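# Set thin-walled cover open side down on matching rectangle

## Task

Place the cover with its open side facing down, roughly at the centre of the coloured rectangle whose size best fits the cover's width (yellow means 46 mm, white 50 mm, blue 54 mm). The cover's thin walls flex even when gripped gently, and denting them means failure. The cover must stay there by itself with the robot no longer supporting it, and nothing may be pushed or dropped off the table.

## Robot and tools

Robot: one xArm6 arm with six revolute joints and a Robotiq 2F-85 two-finger gripper. There is only one arm, so every command row is for that arm.

Frame: all printed positions use the scene frame. Its origin sits on the table surface right under the arm base, +z is up, and +y lies to the left when facing along +x. The base itself may be slightly tilted against the table. The reported hand position is approximate and gets less accurate far from the base.

Tool execute_actions. Argument actions is a list holding one item or nothing. An empty list moves nothing and just reports the state. A move item is {"rows": [[...]], "steps": n}: rows holds 1 to 15 rows, n is 1 to 15 (15 if omitted), and each step lasts 1/30 s. Each row is used for one step, and the final row is repeated to fill the remaining steps. A wait item is {"steps": n} with n up to 300. It sends nothing and returns once n steps have passed since the previous result, and the time you spend replying counts toward those steps. Optional pictures (true/false) controls whether camera images come back. A refused call sends nothing to the robot.

Row layout: nine plain numbers. The first six are absolute joint target angles in radians, in the same order as the Joint positions line: joint1 waist (-6.283 to 6.283), joint2 shoulder (-2.059 to 2.094), joint3 elbow (-3.927 to 0.192), joint4 forearm roll (-6.283 to 6.283), joint5 wrist pitch (-1.693 to 3.142), joint6 wrist roll (-6.283 to 6.283). The last three are gripper values, each in [-1, 1]: position, force_limit, speed. A call is refused if a target lies over 0.010 rad beyond a stated range end and is also farther out than that joint's last reported angle. True ends may differ by up to 0.010 rad from these numbers. A target past the true end gets clipped there, and the result then says "joint sent to its limit". This line may refer to an earlier move that is still running. If the line is absent, that does not prove there is more room.

Motion limits: joint targets change at most 3.14 rad/s and take 0.16 s to reach that rate, with all joints synchronised. On each step a target is held within 0.623 rad of the measured angle. If the targets would move the hand more than 70 mm from where it is, they are all pulled back toward the current angles. Between calls the arm keeps heading for your last row until it nearly stops or a step is HELD. After that, only a new action moves it further.

Gripper: position +1 is fully open (85 mm). The pads touch at about -0.8, and -1 closes until blocked. force_limit sets pad force: on a 40 mm object closed slowly, roughly 20 N at -1, 128 N at 0 and 235 N at +1. speed sets closing rate: about 20 mm/s at -1, 85 at 0 and 150 at +1. Faster closing adds force (about +5 N at 0, +12 N at +1). After the fingers stop, a new force_limit or speed only applies once position changes by 0.01 or more. To soften a grip, open first. If a held object slips or yields, the fingers re-close on their own, except after a grip at force_limit -1. end_effector_position is the point between the closed pads. Closed fingertips reach about 19 mm beyond it, open ones about 6 mm. Closing also pushes the tips roughly 13 mm farther from the wrist, so keep that clearance above the table. The fingers point along the gripper's +z axis and close along its y axis. A flat block juts about 9 cm from the last joint's axis toward the gripper's +x and rotates with it.

Result lines: end_effector_position (m) and end_effector_quat_wxyz, linear and angular velocities (m/s, rad/s), Joint positions (rad), Joint velocities (rad/s), and joint torques in the same order. Torque readings are offset, scaled and noisy, and are nonzero even in free air. object_status: 0 moving, 1 blocked while opening, 2 blocked while closing (a grip), 3 reached the target or pads met. Any new position value resets it to 0 for a moment. position_measured is in counts and is not linear: 3 fully open, about 78 is 60 mm, 130 is 40 mm, 180 is 20 mm, 230 pads together. "joint command not followed" means the clearance check altered or blocked targets, and mounting blocks or posts count as part of the arm. HELD marks steps whose row was not sent, wholly or partly. TORQUE FAULT: a joint reached its load limit (N m: waist 44, shoulder 44, elbow 26.4, forearm roll 26.4, wrist pitch 17.6, wrist roll 17.6, with the held weight included). The arm then backs off, freezes for 10 s and drops the rest of the call. MOTOR HOT appears from 65 °C. At 80 °C an OVER-TEMPERATURE FAULT brakes the arm until it cools. Holding loads heats the motors, even while you are thinking.

Tool zoom_image: camera is one of cam_high, cam_low, cam_wrist (each 896x504), and region is [x0, y0, x1, y1] in pixels from the top-left corner, at most 504x504. It returns a closer look at that camera's latest image. The wrist camera is mounted near the wrist plate and may be off its nominal frame by about 18 mm and 11 degrees.

Tool read_manual: optional section "licences" gives URDF licence text. It does not move anything.

Tool finished_scene: scene is the number of the current scene. It ends that scene for good and reports whether the task succeeded. The next task then appears.

Cautions: grip the cover with force_limit near -1 and a slow speed so its walls are not dented. Keep the cover open side down, set it down gently, then open the gripper and lift clear so it rests unaided. Avoid pressing hard on the table, striking objects, or letting anything fall off the table, and watch for torque and heat faults.

Each tool is called after "Request:" in YAML: its name, and indented under it one key for each argument.

## Session

Request:
execute_actions:
  actions: []

Scene clock: 0.00 s of 4600.00 s.
end_effector_position=(+0.6069, -0.1385, +0.3754) position_measured=3 object_status=3 end_effector_quat_wxyz=(+0.535, -0.542, +0.598, -0.249) end_effector_velocity=(+0.000, -0.000, +0.001) end_effector_angular_velocity=(-0.000, -0.002, -0.001)
Joint positions: [-0.398 -0.261 -0.759 -1.164 -0.671  0.15 ]
Joint velocities: [-0.    -0.002 -0.001  0.    -0.     0.001]
Joint torques (N m, as the arm reports them, + toward a larger angle): no reading

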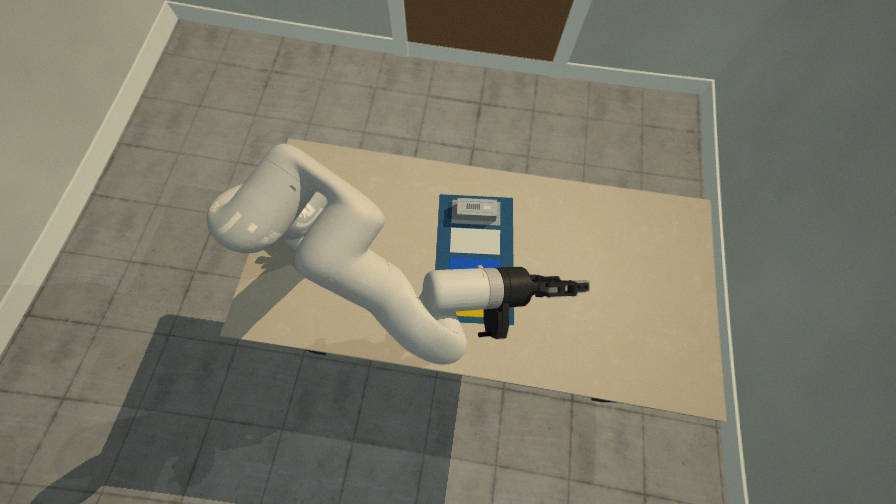

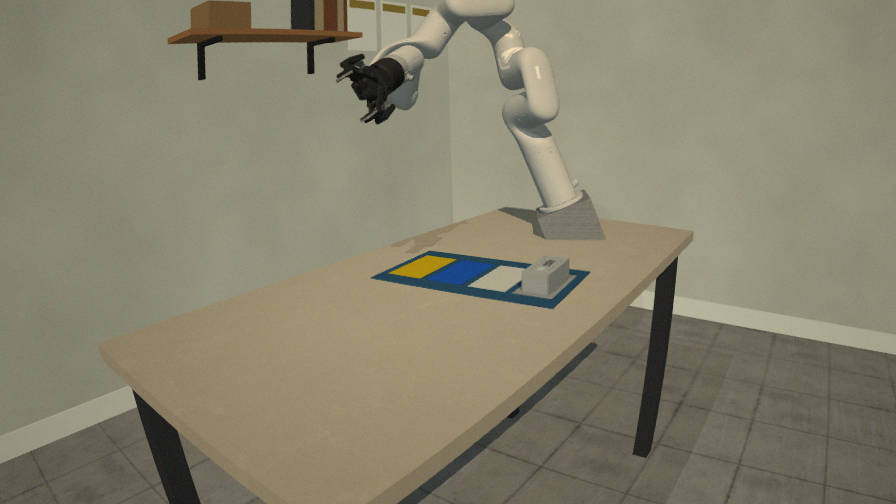

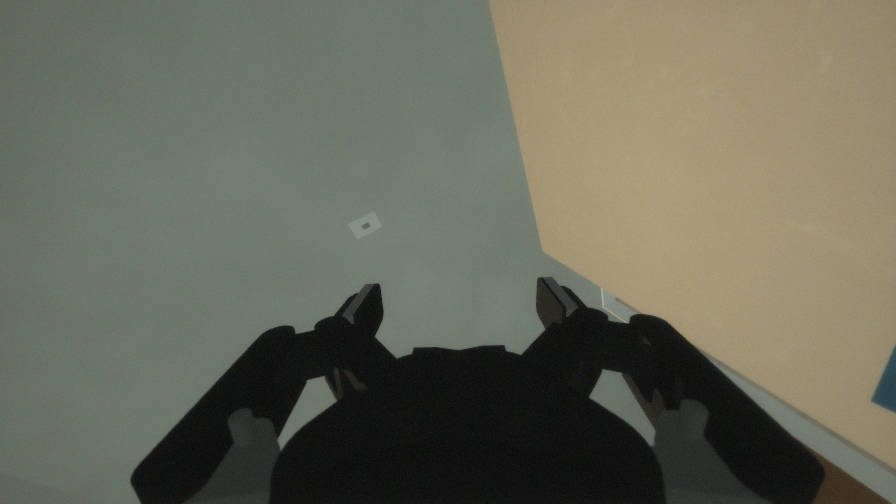

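Request:
execute_actions:
  actions:
    - {"rows":[[0.6,0.201,-0.774,-0.633,0.7,-1.39,1,-1,-1]]}
  pictures: false

Request:
execute_actions:
  actions:
    - {"steps":60}

Scene clock: 9.30 s of 4600.00 s.
end_effector_position=(+0.6214, +0.0216, +0.2530) position_measured=3 object_status=3 end_effector_quat_wxyz=(-0.414, +0.700, -0.556, +0.171) end_effector_velocity=(-0.112, +0.427, -0.220) end_effector_angular_velocity=(-0.761, +0.491, +0.995)
Joint positions: [-0.007 -0.032 -0.766 -0.902 -0.279 -0.241]
Joint velocities: [ 0.93   0.379 -0.012  0.434  0.924 -0.924]
Joint torques (N m, as the arm reports them, + toward a larger angle): [  5.57 -18.13 -17.67  -0.2   -3.46   0.63]
Steps of this call (steps 1 to 90: nothing new was sent; then 5.80 s passed at rest; steps 91 to 105: all 15 steps of this action). Readings (joint positions | what the end effector reports):
91: [-0.398 -0.261 -0.759 -1.163 -0.671 0.150] | position_measured=3 object_status=3
92: [-0.393 -0.258 -0.760 -1.158 -0.665 0.144] | position_measured=3 object_status=3
94: [-0.350 -0.228 -0.765 -1.119 -0.620 0.098] | position_measured=3 object_status=3
98: [-0.224 -0.140 -0.763 -1.025 -0.495 -0.026] | position_measured=3 object_status=3
105: the state above

Scene clock: 11.30 s of 4600.00 s.
end_effector_position=(+0.3922, +0.1671, +0.0897) position_measured=3 object_status=3 end_effector_quat_wxyz=(+0.001, +0.998, +0.064, +0.000) end_effector_velocity=(-0.001, +0.000, -0.001) end_effector_angular_velocity=(-0.000, +0.001, +0.003)
Joint positions: [ 0.6    0.201 -0.774 -0.633  0.7   -1.39 ]
Joint velocities: [ 0.001  0.001  0.001  0.    -0.001 -0.001]
Joint torques (N m, as the arm reports them, + toward a larger angle): [  6.72 -17.29 -17.1   -0.8   -1.66   0.46]
Steps of this call (steps 1 to 45: the robot went on to your last target; steps 46 to 60: nothing new was sent). Readings (joint positions | what the end effector reports):
1: [0.024 -0.020 -0.767 -0.888 -0.248 -0.273] | position_measured=3 object_status=3
2: [0.055 -0.008 -0.767 -0.874 -0.217 -0.304] | position_measured=3 object_status=3
4: [0.115 0.015 -0.768 -0.848 -0.151 -0.370] | position_measured=3 object_status=3
8: [0.230 0.059 -0.770 -0.797 0.000 -0.521] | position_measured=3 object_status=3
60: the state above
The arm was judged still, so your last target was given up. Only a new action makes it travel on or press farther. Fingers that are still opening or closing keep moving.

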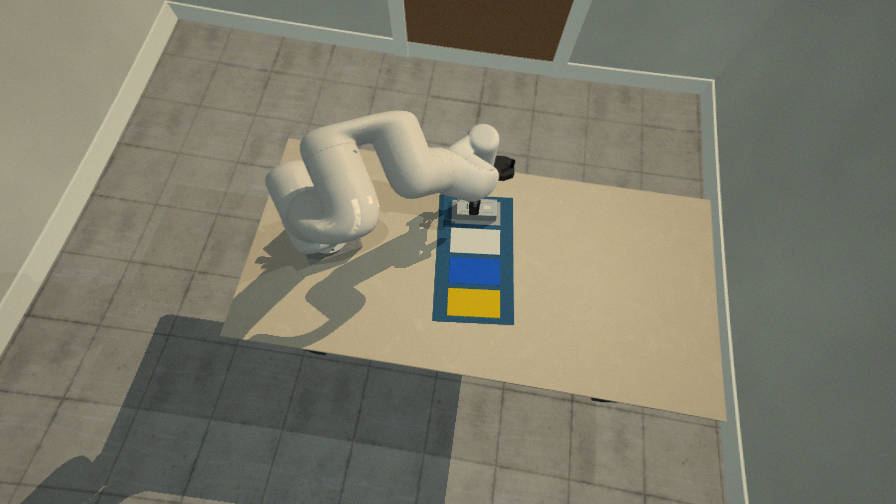

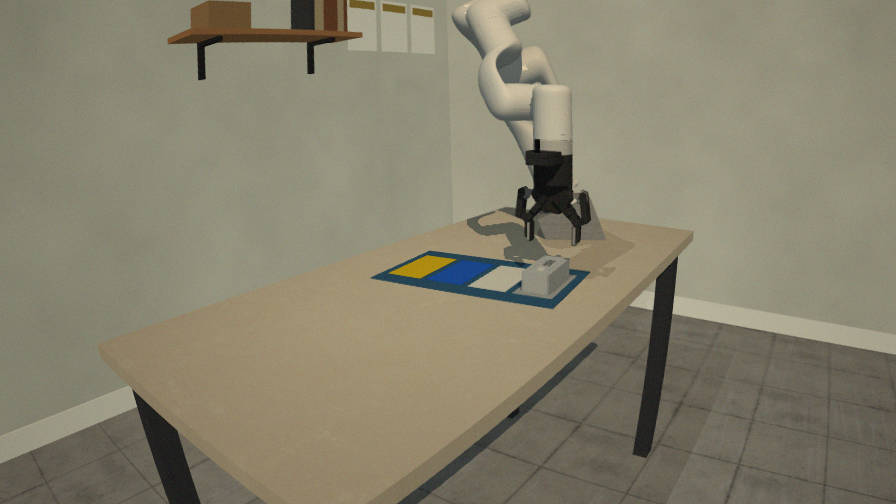

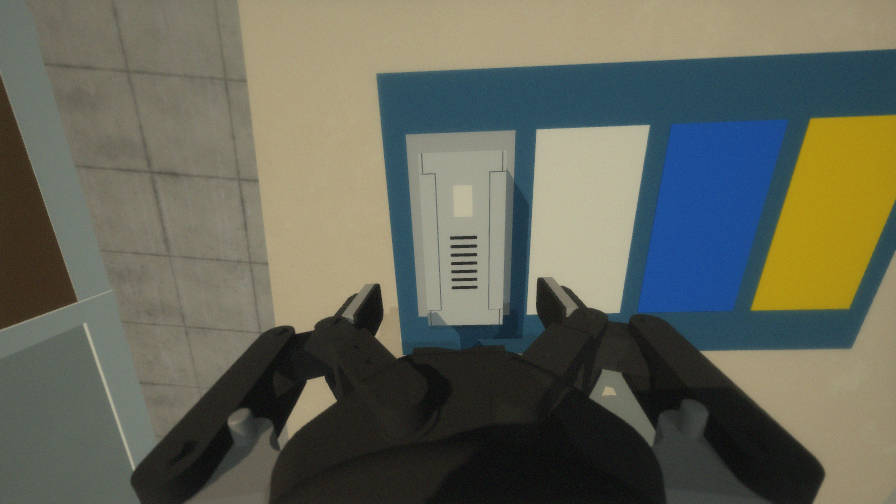

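Request:
execute_actions:
  actions:
    - {"rows":[[0.506,0.363,-0.811,-0.778,0.574,-1.286,1,-1,-1]]}
  pictures: false

Request:
execute_actions:
  actions:
    - {"steps":15}

Request:
execute_actions:
  actions:
    - {"rows":[[0.506,0.363,-0.811,-0.778,0.574,-1.286,-1,-1,-1]]}
  pictures: false

Request:
execute_actions:
  actions:
    - {"steps":75}

Scene clock: 23.90 s of 4600.00 s.
end_effector_position=(+0.4025, +0.1642, +0.0314) position_measured=3 object_status=3 end_effector_quat_wxyz=(-0.000, +0.999, +0.050, +0.002) end_effector_velocity=(-0.004, -0.001, -0.006) end_effector_angular_velocity=(-0.003, +0.007, +0.003)
Joint positions: [ 0.507  0.361 -0.812 -0.777  0.575 -1.287]
Joint velocities: [-0.006  0.012  0.006 -0.012 -0.009  0.009]
Joint torques (N m, as the arm reports them, + toward a larger angle): [  7.36 -18.62 -14.34  -0.9   -1.6    0.59]
Steps of this call (steps 1 to 90: nothing new was sent; then 9.10 s passed at rest; steps 91 to 105: all 15 steps of this action). Readings (joint positions | what the end effector reports):
91: [0.600 0.201 -0.774 -0.633 0.700 -1.390] | position_measured=3 object_status=3
92: [0.597 0.205 -0.776 -0.638 0.695 -1.386] | position_measured=3 object_status=3
94: [0.572 0.247 -0.790 -0.680 0.657 -1.356] | position_measured=3 object_status=3
98: [0.515 0.350 -0.801 -0.760 0.592 -1.299] | position_measured=3 object_status=3
105: the state above

Scene clock: 24.40 s of 4600.00 s.
end_effector_position=(+0.4015, +0.1638, +0.0301) position_measured=3 object_status=3 end_effector_quat_wxyz=(+0.000, +0.999, +0.051, +0.001) end_effector_velocity=(-0.000, -0.000, -0.000) end_effector_angular_velocity=(-0.001, +0.001, +0.001)
Joint positions: [ 0.506  0.363 -0.811 -0.778  0.574 -1.286]
Joint velocities: [-0.     0.     0.    -0.     0.001 -0.001]
Joint torques (N m, as the arm reports them, + toward a larger angle): [  7.45 -18.69 -14.59  -0.88  -1.71   0.56]
Steps of this call (steps 1 to 15: the robot went on to your last target). Readings (joint positions | what the end effector reports):
1: [0.507 0.361 -0.812 -0.777 0.574 -1.287] | position_measured=3 object_status=3
2: [0.507 0.361 -0.811 -0.777 0.574 -1.286] | position_measured=3 object_status=3
4: [0.506 0.362 -0.811 -0.778 0.574 -1.286] | position_measured=3 object_status=3
8: [0.506 0.363 -0.811 -0.778 0.574 -1.286] | position_measured=3 object_status=3
15: the state above
The arm was judged still, so your last target was given up. Only a new action makes it travel on or press farther. Fingers that are still opening or closing keep moving.

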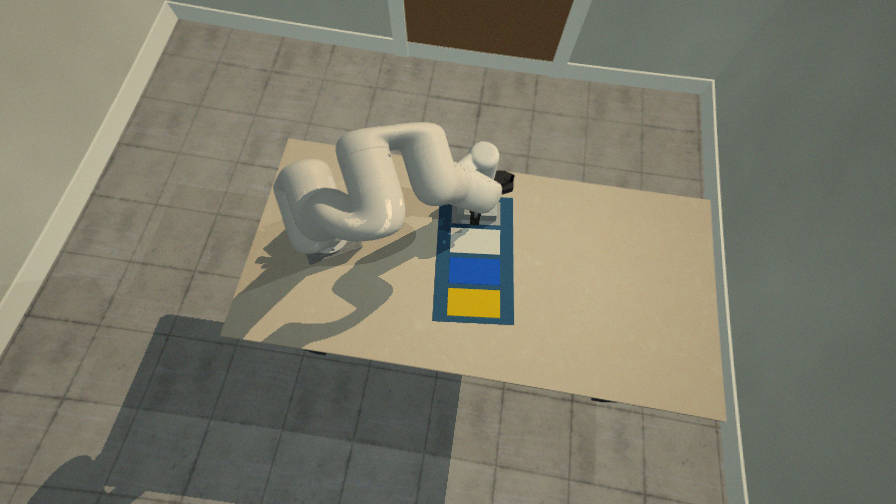

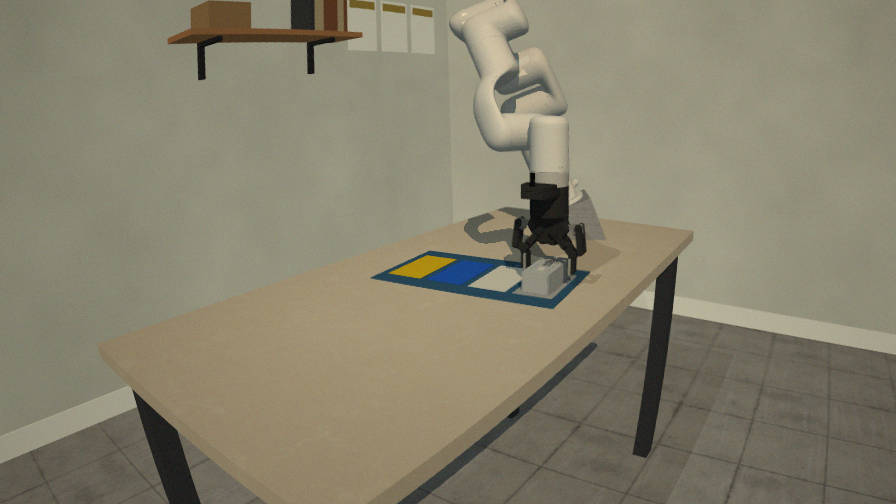

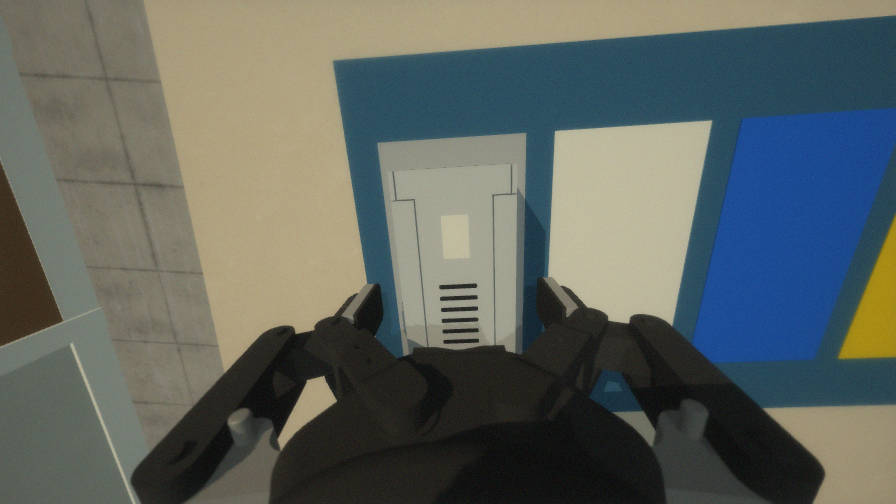

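Scene clock: 24.90 s of 4600.00 s.
end_effector_position=(+0.4014, +0.1638, +0.0301) position_measured=25 object_status=0 end_effector_quat_wxyz=(+0.000, +0.999, +0.051, +0.001) end_effector_velocity=(+0.000, +0.000, +0.001) end_effector_angular_velocity=(+0.000, -0.001, +0.002)
Joint positions: [ 0.506  0.363 -0.811 -0.778  0.574 -1.286]
Joint velocities: [ 0.001 -0.001 -0.     0.     0.001 -0.002]
Joint torques (N m, as the arm reports them, + toward a larger angle): [  7.49 -18.57 -14.58  -0.8   -1.69   0.54]
Steps of this call (steps 1 to 15: all 15 steps of this action). Readings (joint positions | what the end effector reports):
1: [0.506 0.363 -0.811 -0.778 0.574 -1.286] | position_measured=3 object_status=0
2: [0.506 0.363 -0.811 -0.778 0.574 -1.286] | position_measured=3 object_status=0
4: [0.506 0.363 -0.811 -0.778 0.574 -1.286] | position_measured=6 object_status=0
8: [0.506 0.363 -0.811 -0.778 0.574 -1.286] | position_measured=12 object_status=0
15: the state above

Scene clock: 27.40 s of 4600.00 s.
end_effector_position=(+0.4016, +0.1639, +0.0302) position_measured=100 object_status=2 end_effector_quat_wxyz=(+0.000, +0.999, +0.051, +0.001) end_effector_velocity=(+0.000, +0.000, +0.000) end_effector_angular_velocity=(+0.001, -0.001, +0.001)
Joint positions: [ 0.506  0.363 -0.811 -0.778  0.574 -1.286]
Joint velocities: [ 0.    -0.001  0.     0.    -0.001 -0.001]
Joint torques (N m, as the arm reports them, + toward a larger angle): [  5.76 -16.9  -12.82  -0.95  -0.68   0.61]
Steps of this call (steps 1 to 15: the robot went on to your last target; steps 16 to 75: nothing new was sent). Readings (joint positions | what the end effector reports):
1: [0.506 0.363 -0.811 -0.778 0.574 -1.286] | position_measured=26 object_status=0
2: [0.506 0.363 -0.811 -0.778 0.574 -1.286] | position_measured=28 object_status=0
4: [0.506 0.363 -0.811 -0.778 0.574 -1.286] | position_measured=32 object_status=0
8: [0.506 0.363 -0.811 -0.778 0.574 -1.286] | position_measured=39 object_status=0
75: the state above
The arm was judged still, so your last target was given up. Only a new action makes it travel on or press farther. Fingers that are still opening or closing keep moving.

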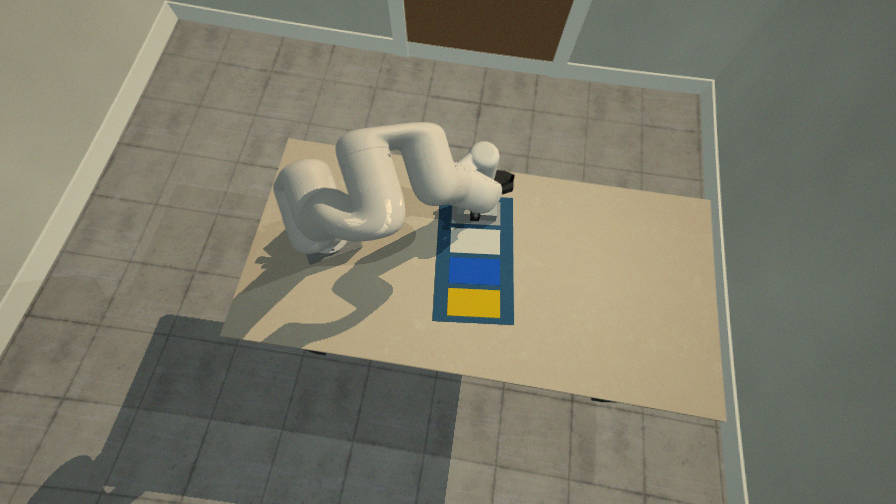

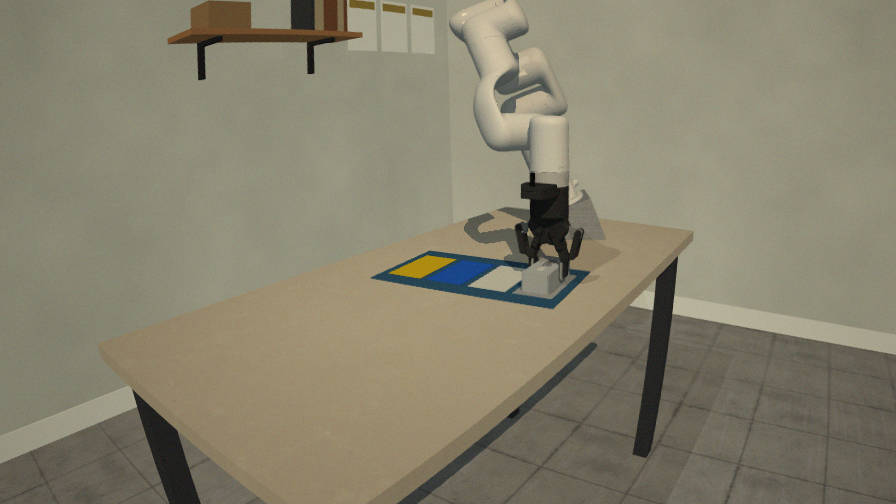

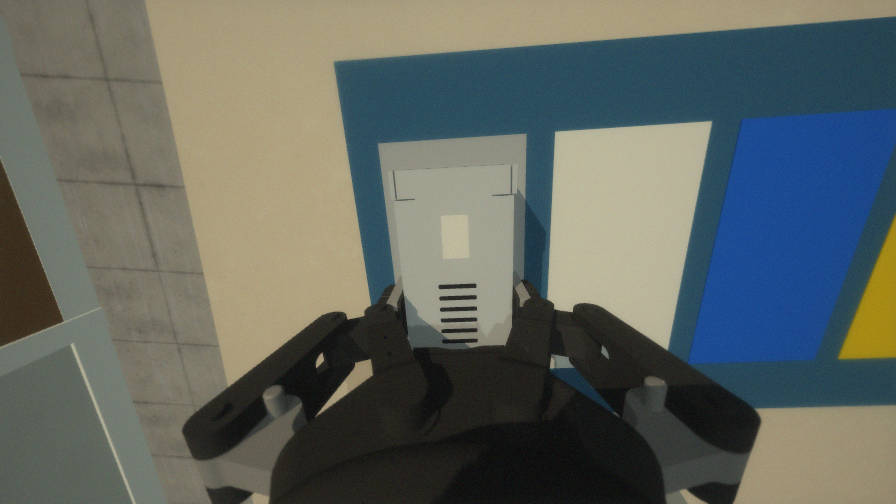

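Request:
execute_actions:
  actions:
    - {"rows":[[0.6,0.201,-0.774,-0.633,0.7,-1.39,-1,-1,-1]]}
  pictures: false

Request:
execute_actions:
  actions:
    - {"rows":[[0.124,-0.059,-0.589,-0.704,0.595,-1.796,-1,-1,-1]]}
  pictures: false

Request:
execute_actions:
  actions:
    - {"steps":15}
  pictures: false

Request:
execute_actions:
  actions:
    - {"rows":[[0.08,0.045,-0.613,-0.776,0.515,-1.756,-1,-1,-1]]}
  pictures: false

Request:
execute_actions:
  actions:
    - {"steps":15}

Scene clock: 53.13 s of 4600.00 s.
end_effector_position=(+0.3909, +0.1664, +0.0879) position_measured=100 object_status=2 end_effector_quat_wxyz=(+0.002, +0.998, +0.064, -0.001) end_effector_velocity=(+0.007, +0.004, +0.011) end_effector_angular_velocity=(+0.014, -0.014, -0.005)
Joint positions: [ 0.599  0.204 -0.772 -0.634  0.7   -1.389]
Joint velocities: [ 0.007 -0.016 -0.012  0.012  0.006 -0.009]
Joint torques (N m, as the arm reports them, + toward a larger angle): [  6.99 -17.8  -18.25  -0.87  -1.95   0.68]
Steps of this call (steps 1 to 90: nothing new was sent; then 22.23 s passed at rest; steps 91 to 105: all 15 steps of this action). Readings (joint positions | what the end effector reports):
91: [0.506 0.363 -0.811 -0.778 0.574 -1.286] | position_measured=100 object_status=2
92: [0.508 0.359 -0.809 -0.773 0.580 -1.290] | position_measured=100 object_status=2
94: [0.533 0.319 -0.792 -0.731 0.619 -1.320] | position_measured=100 object_status=2
98: [0.590 0.215 -0.783 -0.651 0.683 -1.377] | position_measured=100 object_status=2
105: the state above

Scene clock: 53.63 s of 4600.00 s.
end_effector_position=(+0.4229, -0.0118, +0.0713) position_measured=100 object_status=2 end_effector_quat_wxyz=(+0.007, +0.998, +0.059, +0.002) end_effector_velocity=(-0.012, -0.207, -0.015) end_effector_angular_velocity=(-0.052, -0.015, -0.014)
Joint positions: [ 0.159 -0.04  -0.603 -0.698  0.605 -1.763]
Joint velocities: [-0.508 -0.285  0.198 -0.073 -0.106 -0.424]
Joint torques (N m, as the arm reports them, + toward a larger angle): [ 17.33 -11.87 -16.87  -1.32  -2.63   1.21]
Steps of this call (steps 1 to 15: all 15 steps of this action). Readings (joint positions | what the end effector reports):
1: [0.599 0.203 -0.773 -0.634 0.700 -1.390] | position_measured=100 object_status=2
2: [0.595 0.200 -0.771 -0.635 0.698 -1.395] | position_measured=100 object_status=2
4: [0.551 0.176 -0.753 -0.642 0.686 -1.436] | position_measured=100 object_status=2
8: [0.399 0.093 -0.697 -0.663 0.656 -1.561] | position_measured=100 object_status=2
15: the state above

Scene clock: 54.13 s of 4600.00 s.
end_effector_position=(+0.4217, -0.0250, +0.0701) position_measured=100 object_status=2 end_effector_quat_wxyz=(+0.008, +0.998, +0.062, +0.003) end_effector_velocity=(+0.001, -0.002, +0.000) end_effector_angular_velocity=(-0.000, -0.001, -0.002)
Joint positions: [ 0.125 -0.059 -0.589 -0.704  0.595 -1.796]
Joint velocities: [-0.004 -0.002  0.    -0.    -0.001 -0.002]
Joint torques (N m, as the arm reports them, + toward a larger angle): [  4.91 -15.6  -16.25  -0.85  -1.86   0.61]
Steps of this call (steps 1 to 15: the robot went on to your last target). Readings (joint positions | what the end effector reports):
1: [0.146 -0.047 -0.598 -0.700 0.602 -1.774] | position_measured=100 object_status=2
2: [0.138 -0.052 -0.595 -0.702 0.599 -1.782] | position_measured=100 object_status=2
4: [0.131 -0.055 -0.591 -0.703 0.597 -1.790] | position_measured=100 object_status=2
8: [0.127 -0.057 -0.589 -0.704 0.595 -1.795] | position_measured=100 object_status=2
15: the state above

Scene clock: 54.63 s of 4600.00 s.
end_effector_position=(+0.4248, -0.0226, +0.0403) position_measured=100 object_status=2 end_effector_quat_wxyz=(+0.003, +0.998, +0.066, +0.002) end_effector_velocity=(-0.004, +0.001, -0.004) end_effector_angular_velocity=(-0.001, +0.009, +0.003)
Joint positions: [ 0.08   0.044 -0.613 -0.775  0.515 -1.756]
Joint velocities: [-0.002  0.007  0.005 -0.005 -0.003  0.004]
Joint torques (N m, as the arm reports them, + toward a larger angle): [  5.22 -16.65 -14.56  -0.96  -1.84   0.5 ]
Steps of this call (steps 1 to 15: all 15 steps of this action). Readings (joint positions | what the end effector reports):
1: [0.124 -0.058 -0.589 -0.704 0.595 -1.796] | position_measured=100 object_status=2
2: [0.122 -0.054 -0.591 -0.708 0.590 -1.793] | position_measured=100 object_status=2
4: [0.106 -0.017 -0.603 -0.736 0.558 -1.778] | position_measured=100 object_status=2
8: [0.083 0.039 -0.607 -0.769 0.524 -1.760] | position_measured=100 object_status=2
15: the state above

Scene clock: 55.13 s of 4600.00 s.
end_effector_position=(+0.4243, -0.0226, +0.0398) position_measured=100 object_status=2 end_effector_quat_wxyz=(+0.003, +0.998, +0.066, +0.001) end_effector_velocity=(-0.000, +0.000, -0.000) end_effector_angular_velocity=(-0.000, +0.001, -0.000)
Joint positions: [ 0.08   0.045 -0.613 -0.776  0.515 -1.756]
Joint velocities: [-0.     0.001  0.     0.     0.     0.001]
Joint torques (N m, as the arm reports them, + toward a larger angle): [  5.25 -16.52 -14.63  -0.81  -1.92   0.54]
Steps of this call (steps 1 to 15: the robot went on to your last target). Readings (joint positions | what the end effector reports):
1: [0.080 0.044 -0.613 -0.776 0.515 -1.756] | position_measured=100 object_status=2
2: [0.080 0.044 -0.613 -0.776 0.515 -1.756] | position_measured=100 object_status=2
4: [0.080 0.044 -0.613 -0.776 0.515 -1.756] | position_measured=100 object_status=2
8: [0.080 0.045 -0.613 -0.776 0.515 -1.756] | position_measured=100 object_status=2
15: the state above
The arm was judged still, so your last target was given up. Only a new action makes it travel on or press farther. Fingers that are still opening or closing keep moving.

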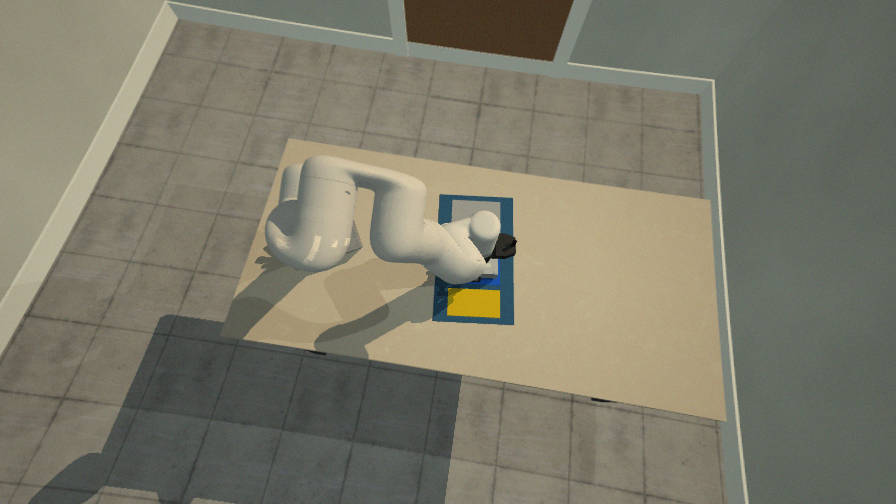

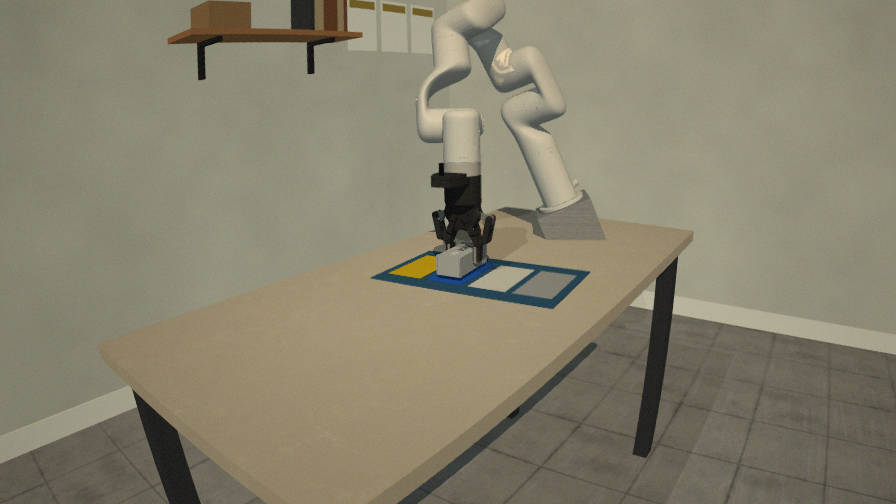

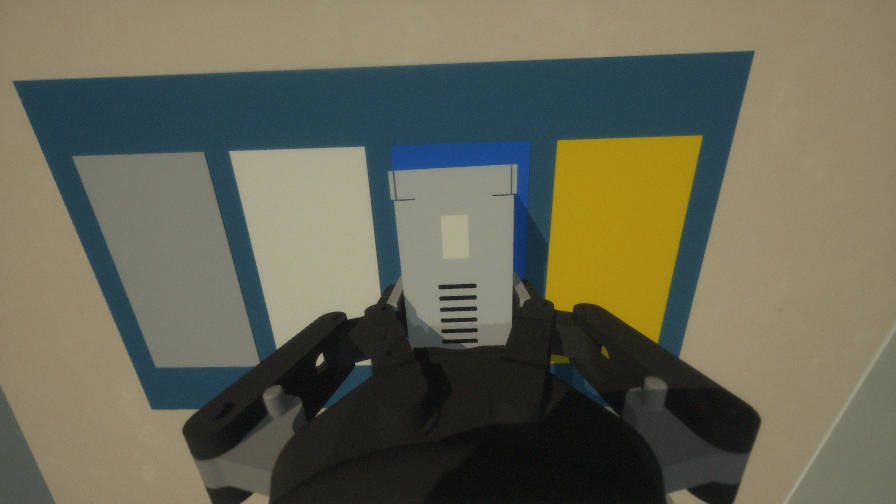

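Shift about 4 mm toward -y while lowering.

Request:
execute_actions:
  actions:
    - {"rows":[[0.059,0.069,-0.619,-0.794,0.495,-1.756,-1,-1,-1]]}
  pictures: false

Request:
execute_actions:
  actions:
    - {"rows":[[0.059,0.069,-0.619,-0.794,0.495,-1.756,1,-1,0]]}
  pictures: false

Request:
execute_actions:
  actions:
    - {"rows":[[0.118,-0.059,-0.589,-0.704,0.595,-1.796,1,-1,0]]}

Scene clock: 61.43 s of 4600.00 s.
end_effector_position=(+0.4246, -0.0258, +0.0315) position_measured=100 object_status=2 end_effector_quat_wxyz=(+0.001, +0.998, +0.067, -0.001) end_effector_velocity=(-0.002, +0.000, -0.001) end_effector_angular_velocity=(-0.001, +0.003, +0.001)
Joint positions: [ 0.059  0.069 -0.619 -0.794  0.495 -1.756]
Joint velocities: [-0.001  0.002  0.002 -0.001  0.     0.   ]
Joint torques (N m, as the arm reports them, + toward a larger angle): [  5.41 -16.72 -14.14  -0.88  -1.85   0.49]
Steps of this call (steps 1 to 90: nothing new was sent; then 2.80 s passed at rest; steps 91 to 105: all 15 steps of this action). Readings (joint positions | what the end effector reports):
91: [0.080 0.045 -0.613 -0.776 0.515 -1.756] | position_measured=100 object_status=2
92: [0.076 0.049 -0.614 -0.780 0.510 -1.756] | position_measured=100 object_status=2
94: [0.065 0.061 -0.618 -0.788 0.501 -1.756] | position_measured=100 object_status=2
98: [0.060 0.068 -0.618 -0.793 0.496 -1.756] | position_measured=100 object_status=2
105: the state above

Scene clock: 61.93 s of 4600.00 s.
end_effector_position=(+0.4245, -0.0258, +0.0314) position_measured=9 object_status=0 end_effector_quat_wxyz=(+0.001, +0.998, +0.067, -0.001) end_effector_velocity=(-0.000, +0.000, -0.000) end_effector_angular_velocity=(+0.000, +0.001, -0.001)
Joint positions: [ 0.059  0.069 -0.619 -0.794  0.495 -1.756]
Joint velocities: [-0.     0.     0.001  0.    -0.     0.001]
Joint torques (N m, as the arm reports them, + toward a larger angle): [  5.1  -16.55 -13.7   -0.78  -1.69   0.49]
Steps of this call (steps 1 to 15: all 15 steps of this action). Readings (joint positions | what the end effector reports):
1: [0.059 0.069 -0.619 -0.794 0.495 -1.756] | position_measured=100 object_status=0
2: [0.059 0.069 -0.619 -0.794 0.495 -1.756] | position_measured=99 object_status=0
4: [0.059 0.069 -0.619 -0.794 0.495 -1.756] | position_measured=88 object_status=0
8: [0.059 0.069 -0.619 -0.794 0.495 -1.756] | position_measured=60 object_status=0
15: the state above

Scene clock: 62.43 s of 4600.00 s.
end_effector_position=(+0.4210, -0.0276, +0.0685) position_measured=3 object_status=3 end_effector_quat_wxyz=(+0.009, +0.998, +0.059, +0.001) end_effector_velocity=(+0.004, -0.001, +0.005) end_effector_angular_velocity=(+0.001, -0.009, -0.005)
Joint positions: [ 0.117 -0.057 -0.588 -0.705  0.594 -1.796]
Joint velocities: [ 0.004 -0.01  -0.006  0.007  0.006 -0.002]
Joint torques (N m, as the arm reports them, + toward a larger angle): [  4.4  -15.23 -15.74  -0.66  -1.73   0.49]
Steps of this call (steps 1 to 15: all 15 steps of this action). Readings (joint positions | what the end effector reports):
1: [0.059 0.069 -0.619 -0.794 0.495 -1.756] | position_measured=6 object_status=0
2: [0.061 0.065 -0.617 -0.790 0.500 -1.758] | position_measured=5 object_status=0
4: [0.081 0.024 -0.605 -0.759 0.535 -1.772] | position_measured=3 object_status=0
8: [0.113 -0.050 -0.596 -0.714 0.583 -1.792] | position_measured=3 object_status=0
15: the state above

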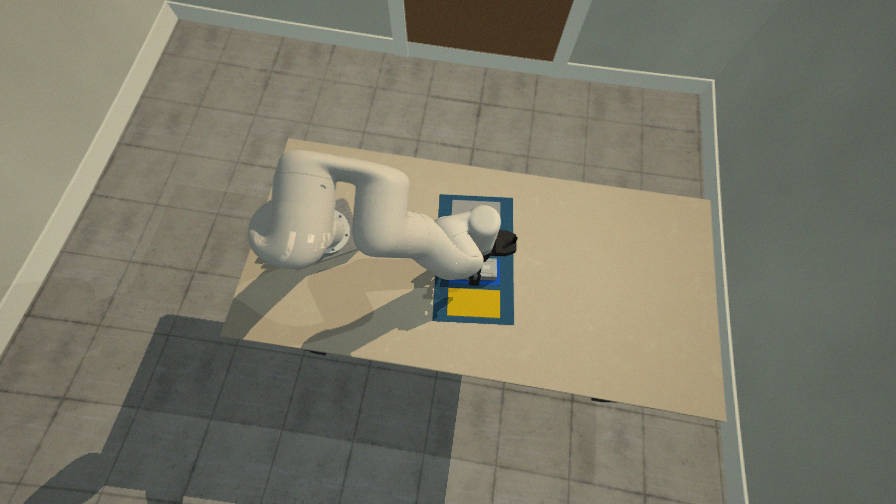

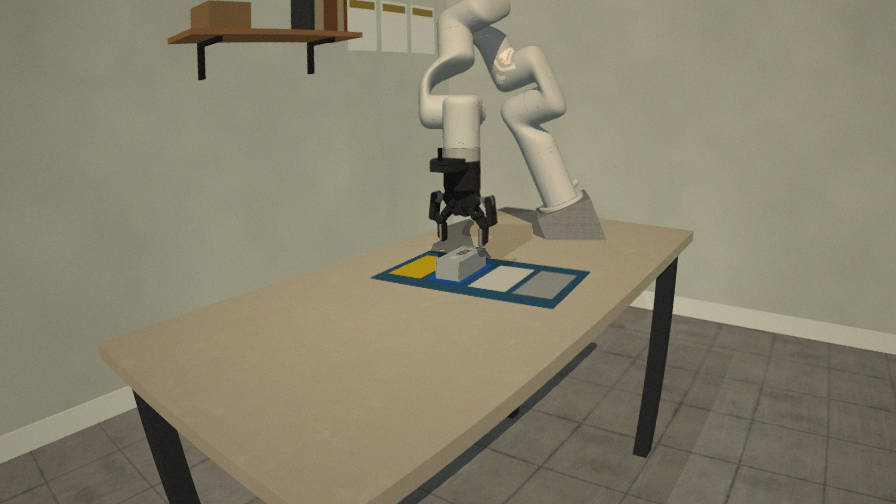

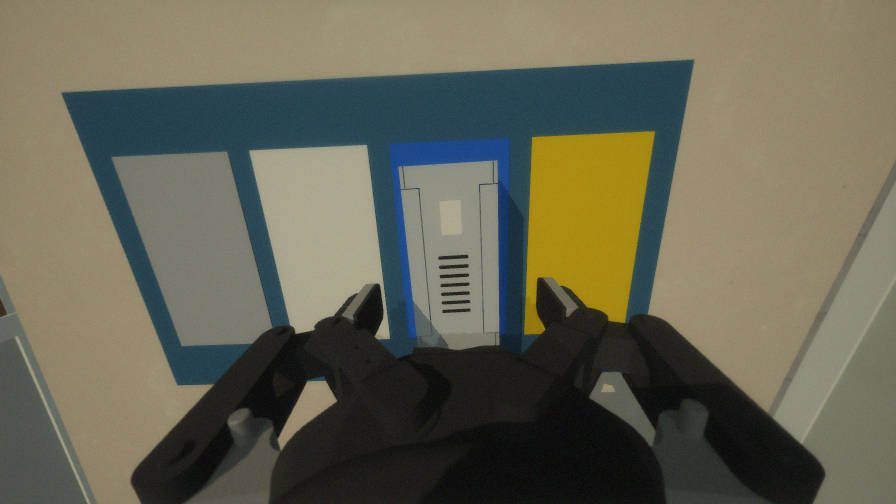

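Request:
finished_scene:
  scene: 2

The scene is finished: the task was done.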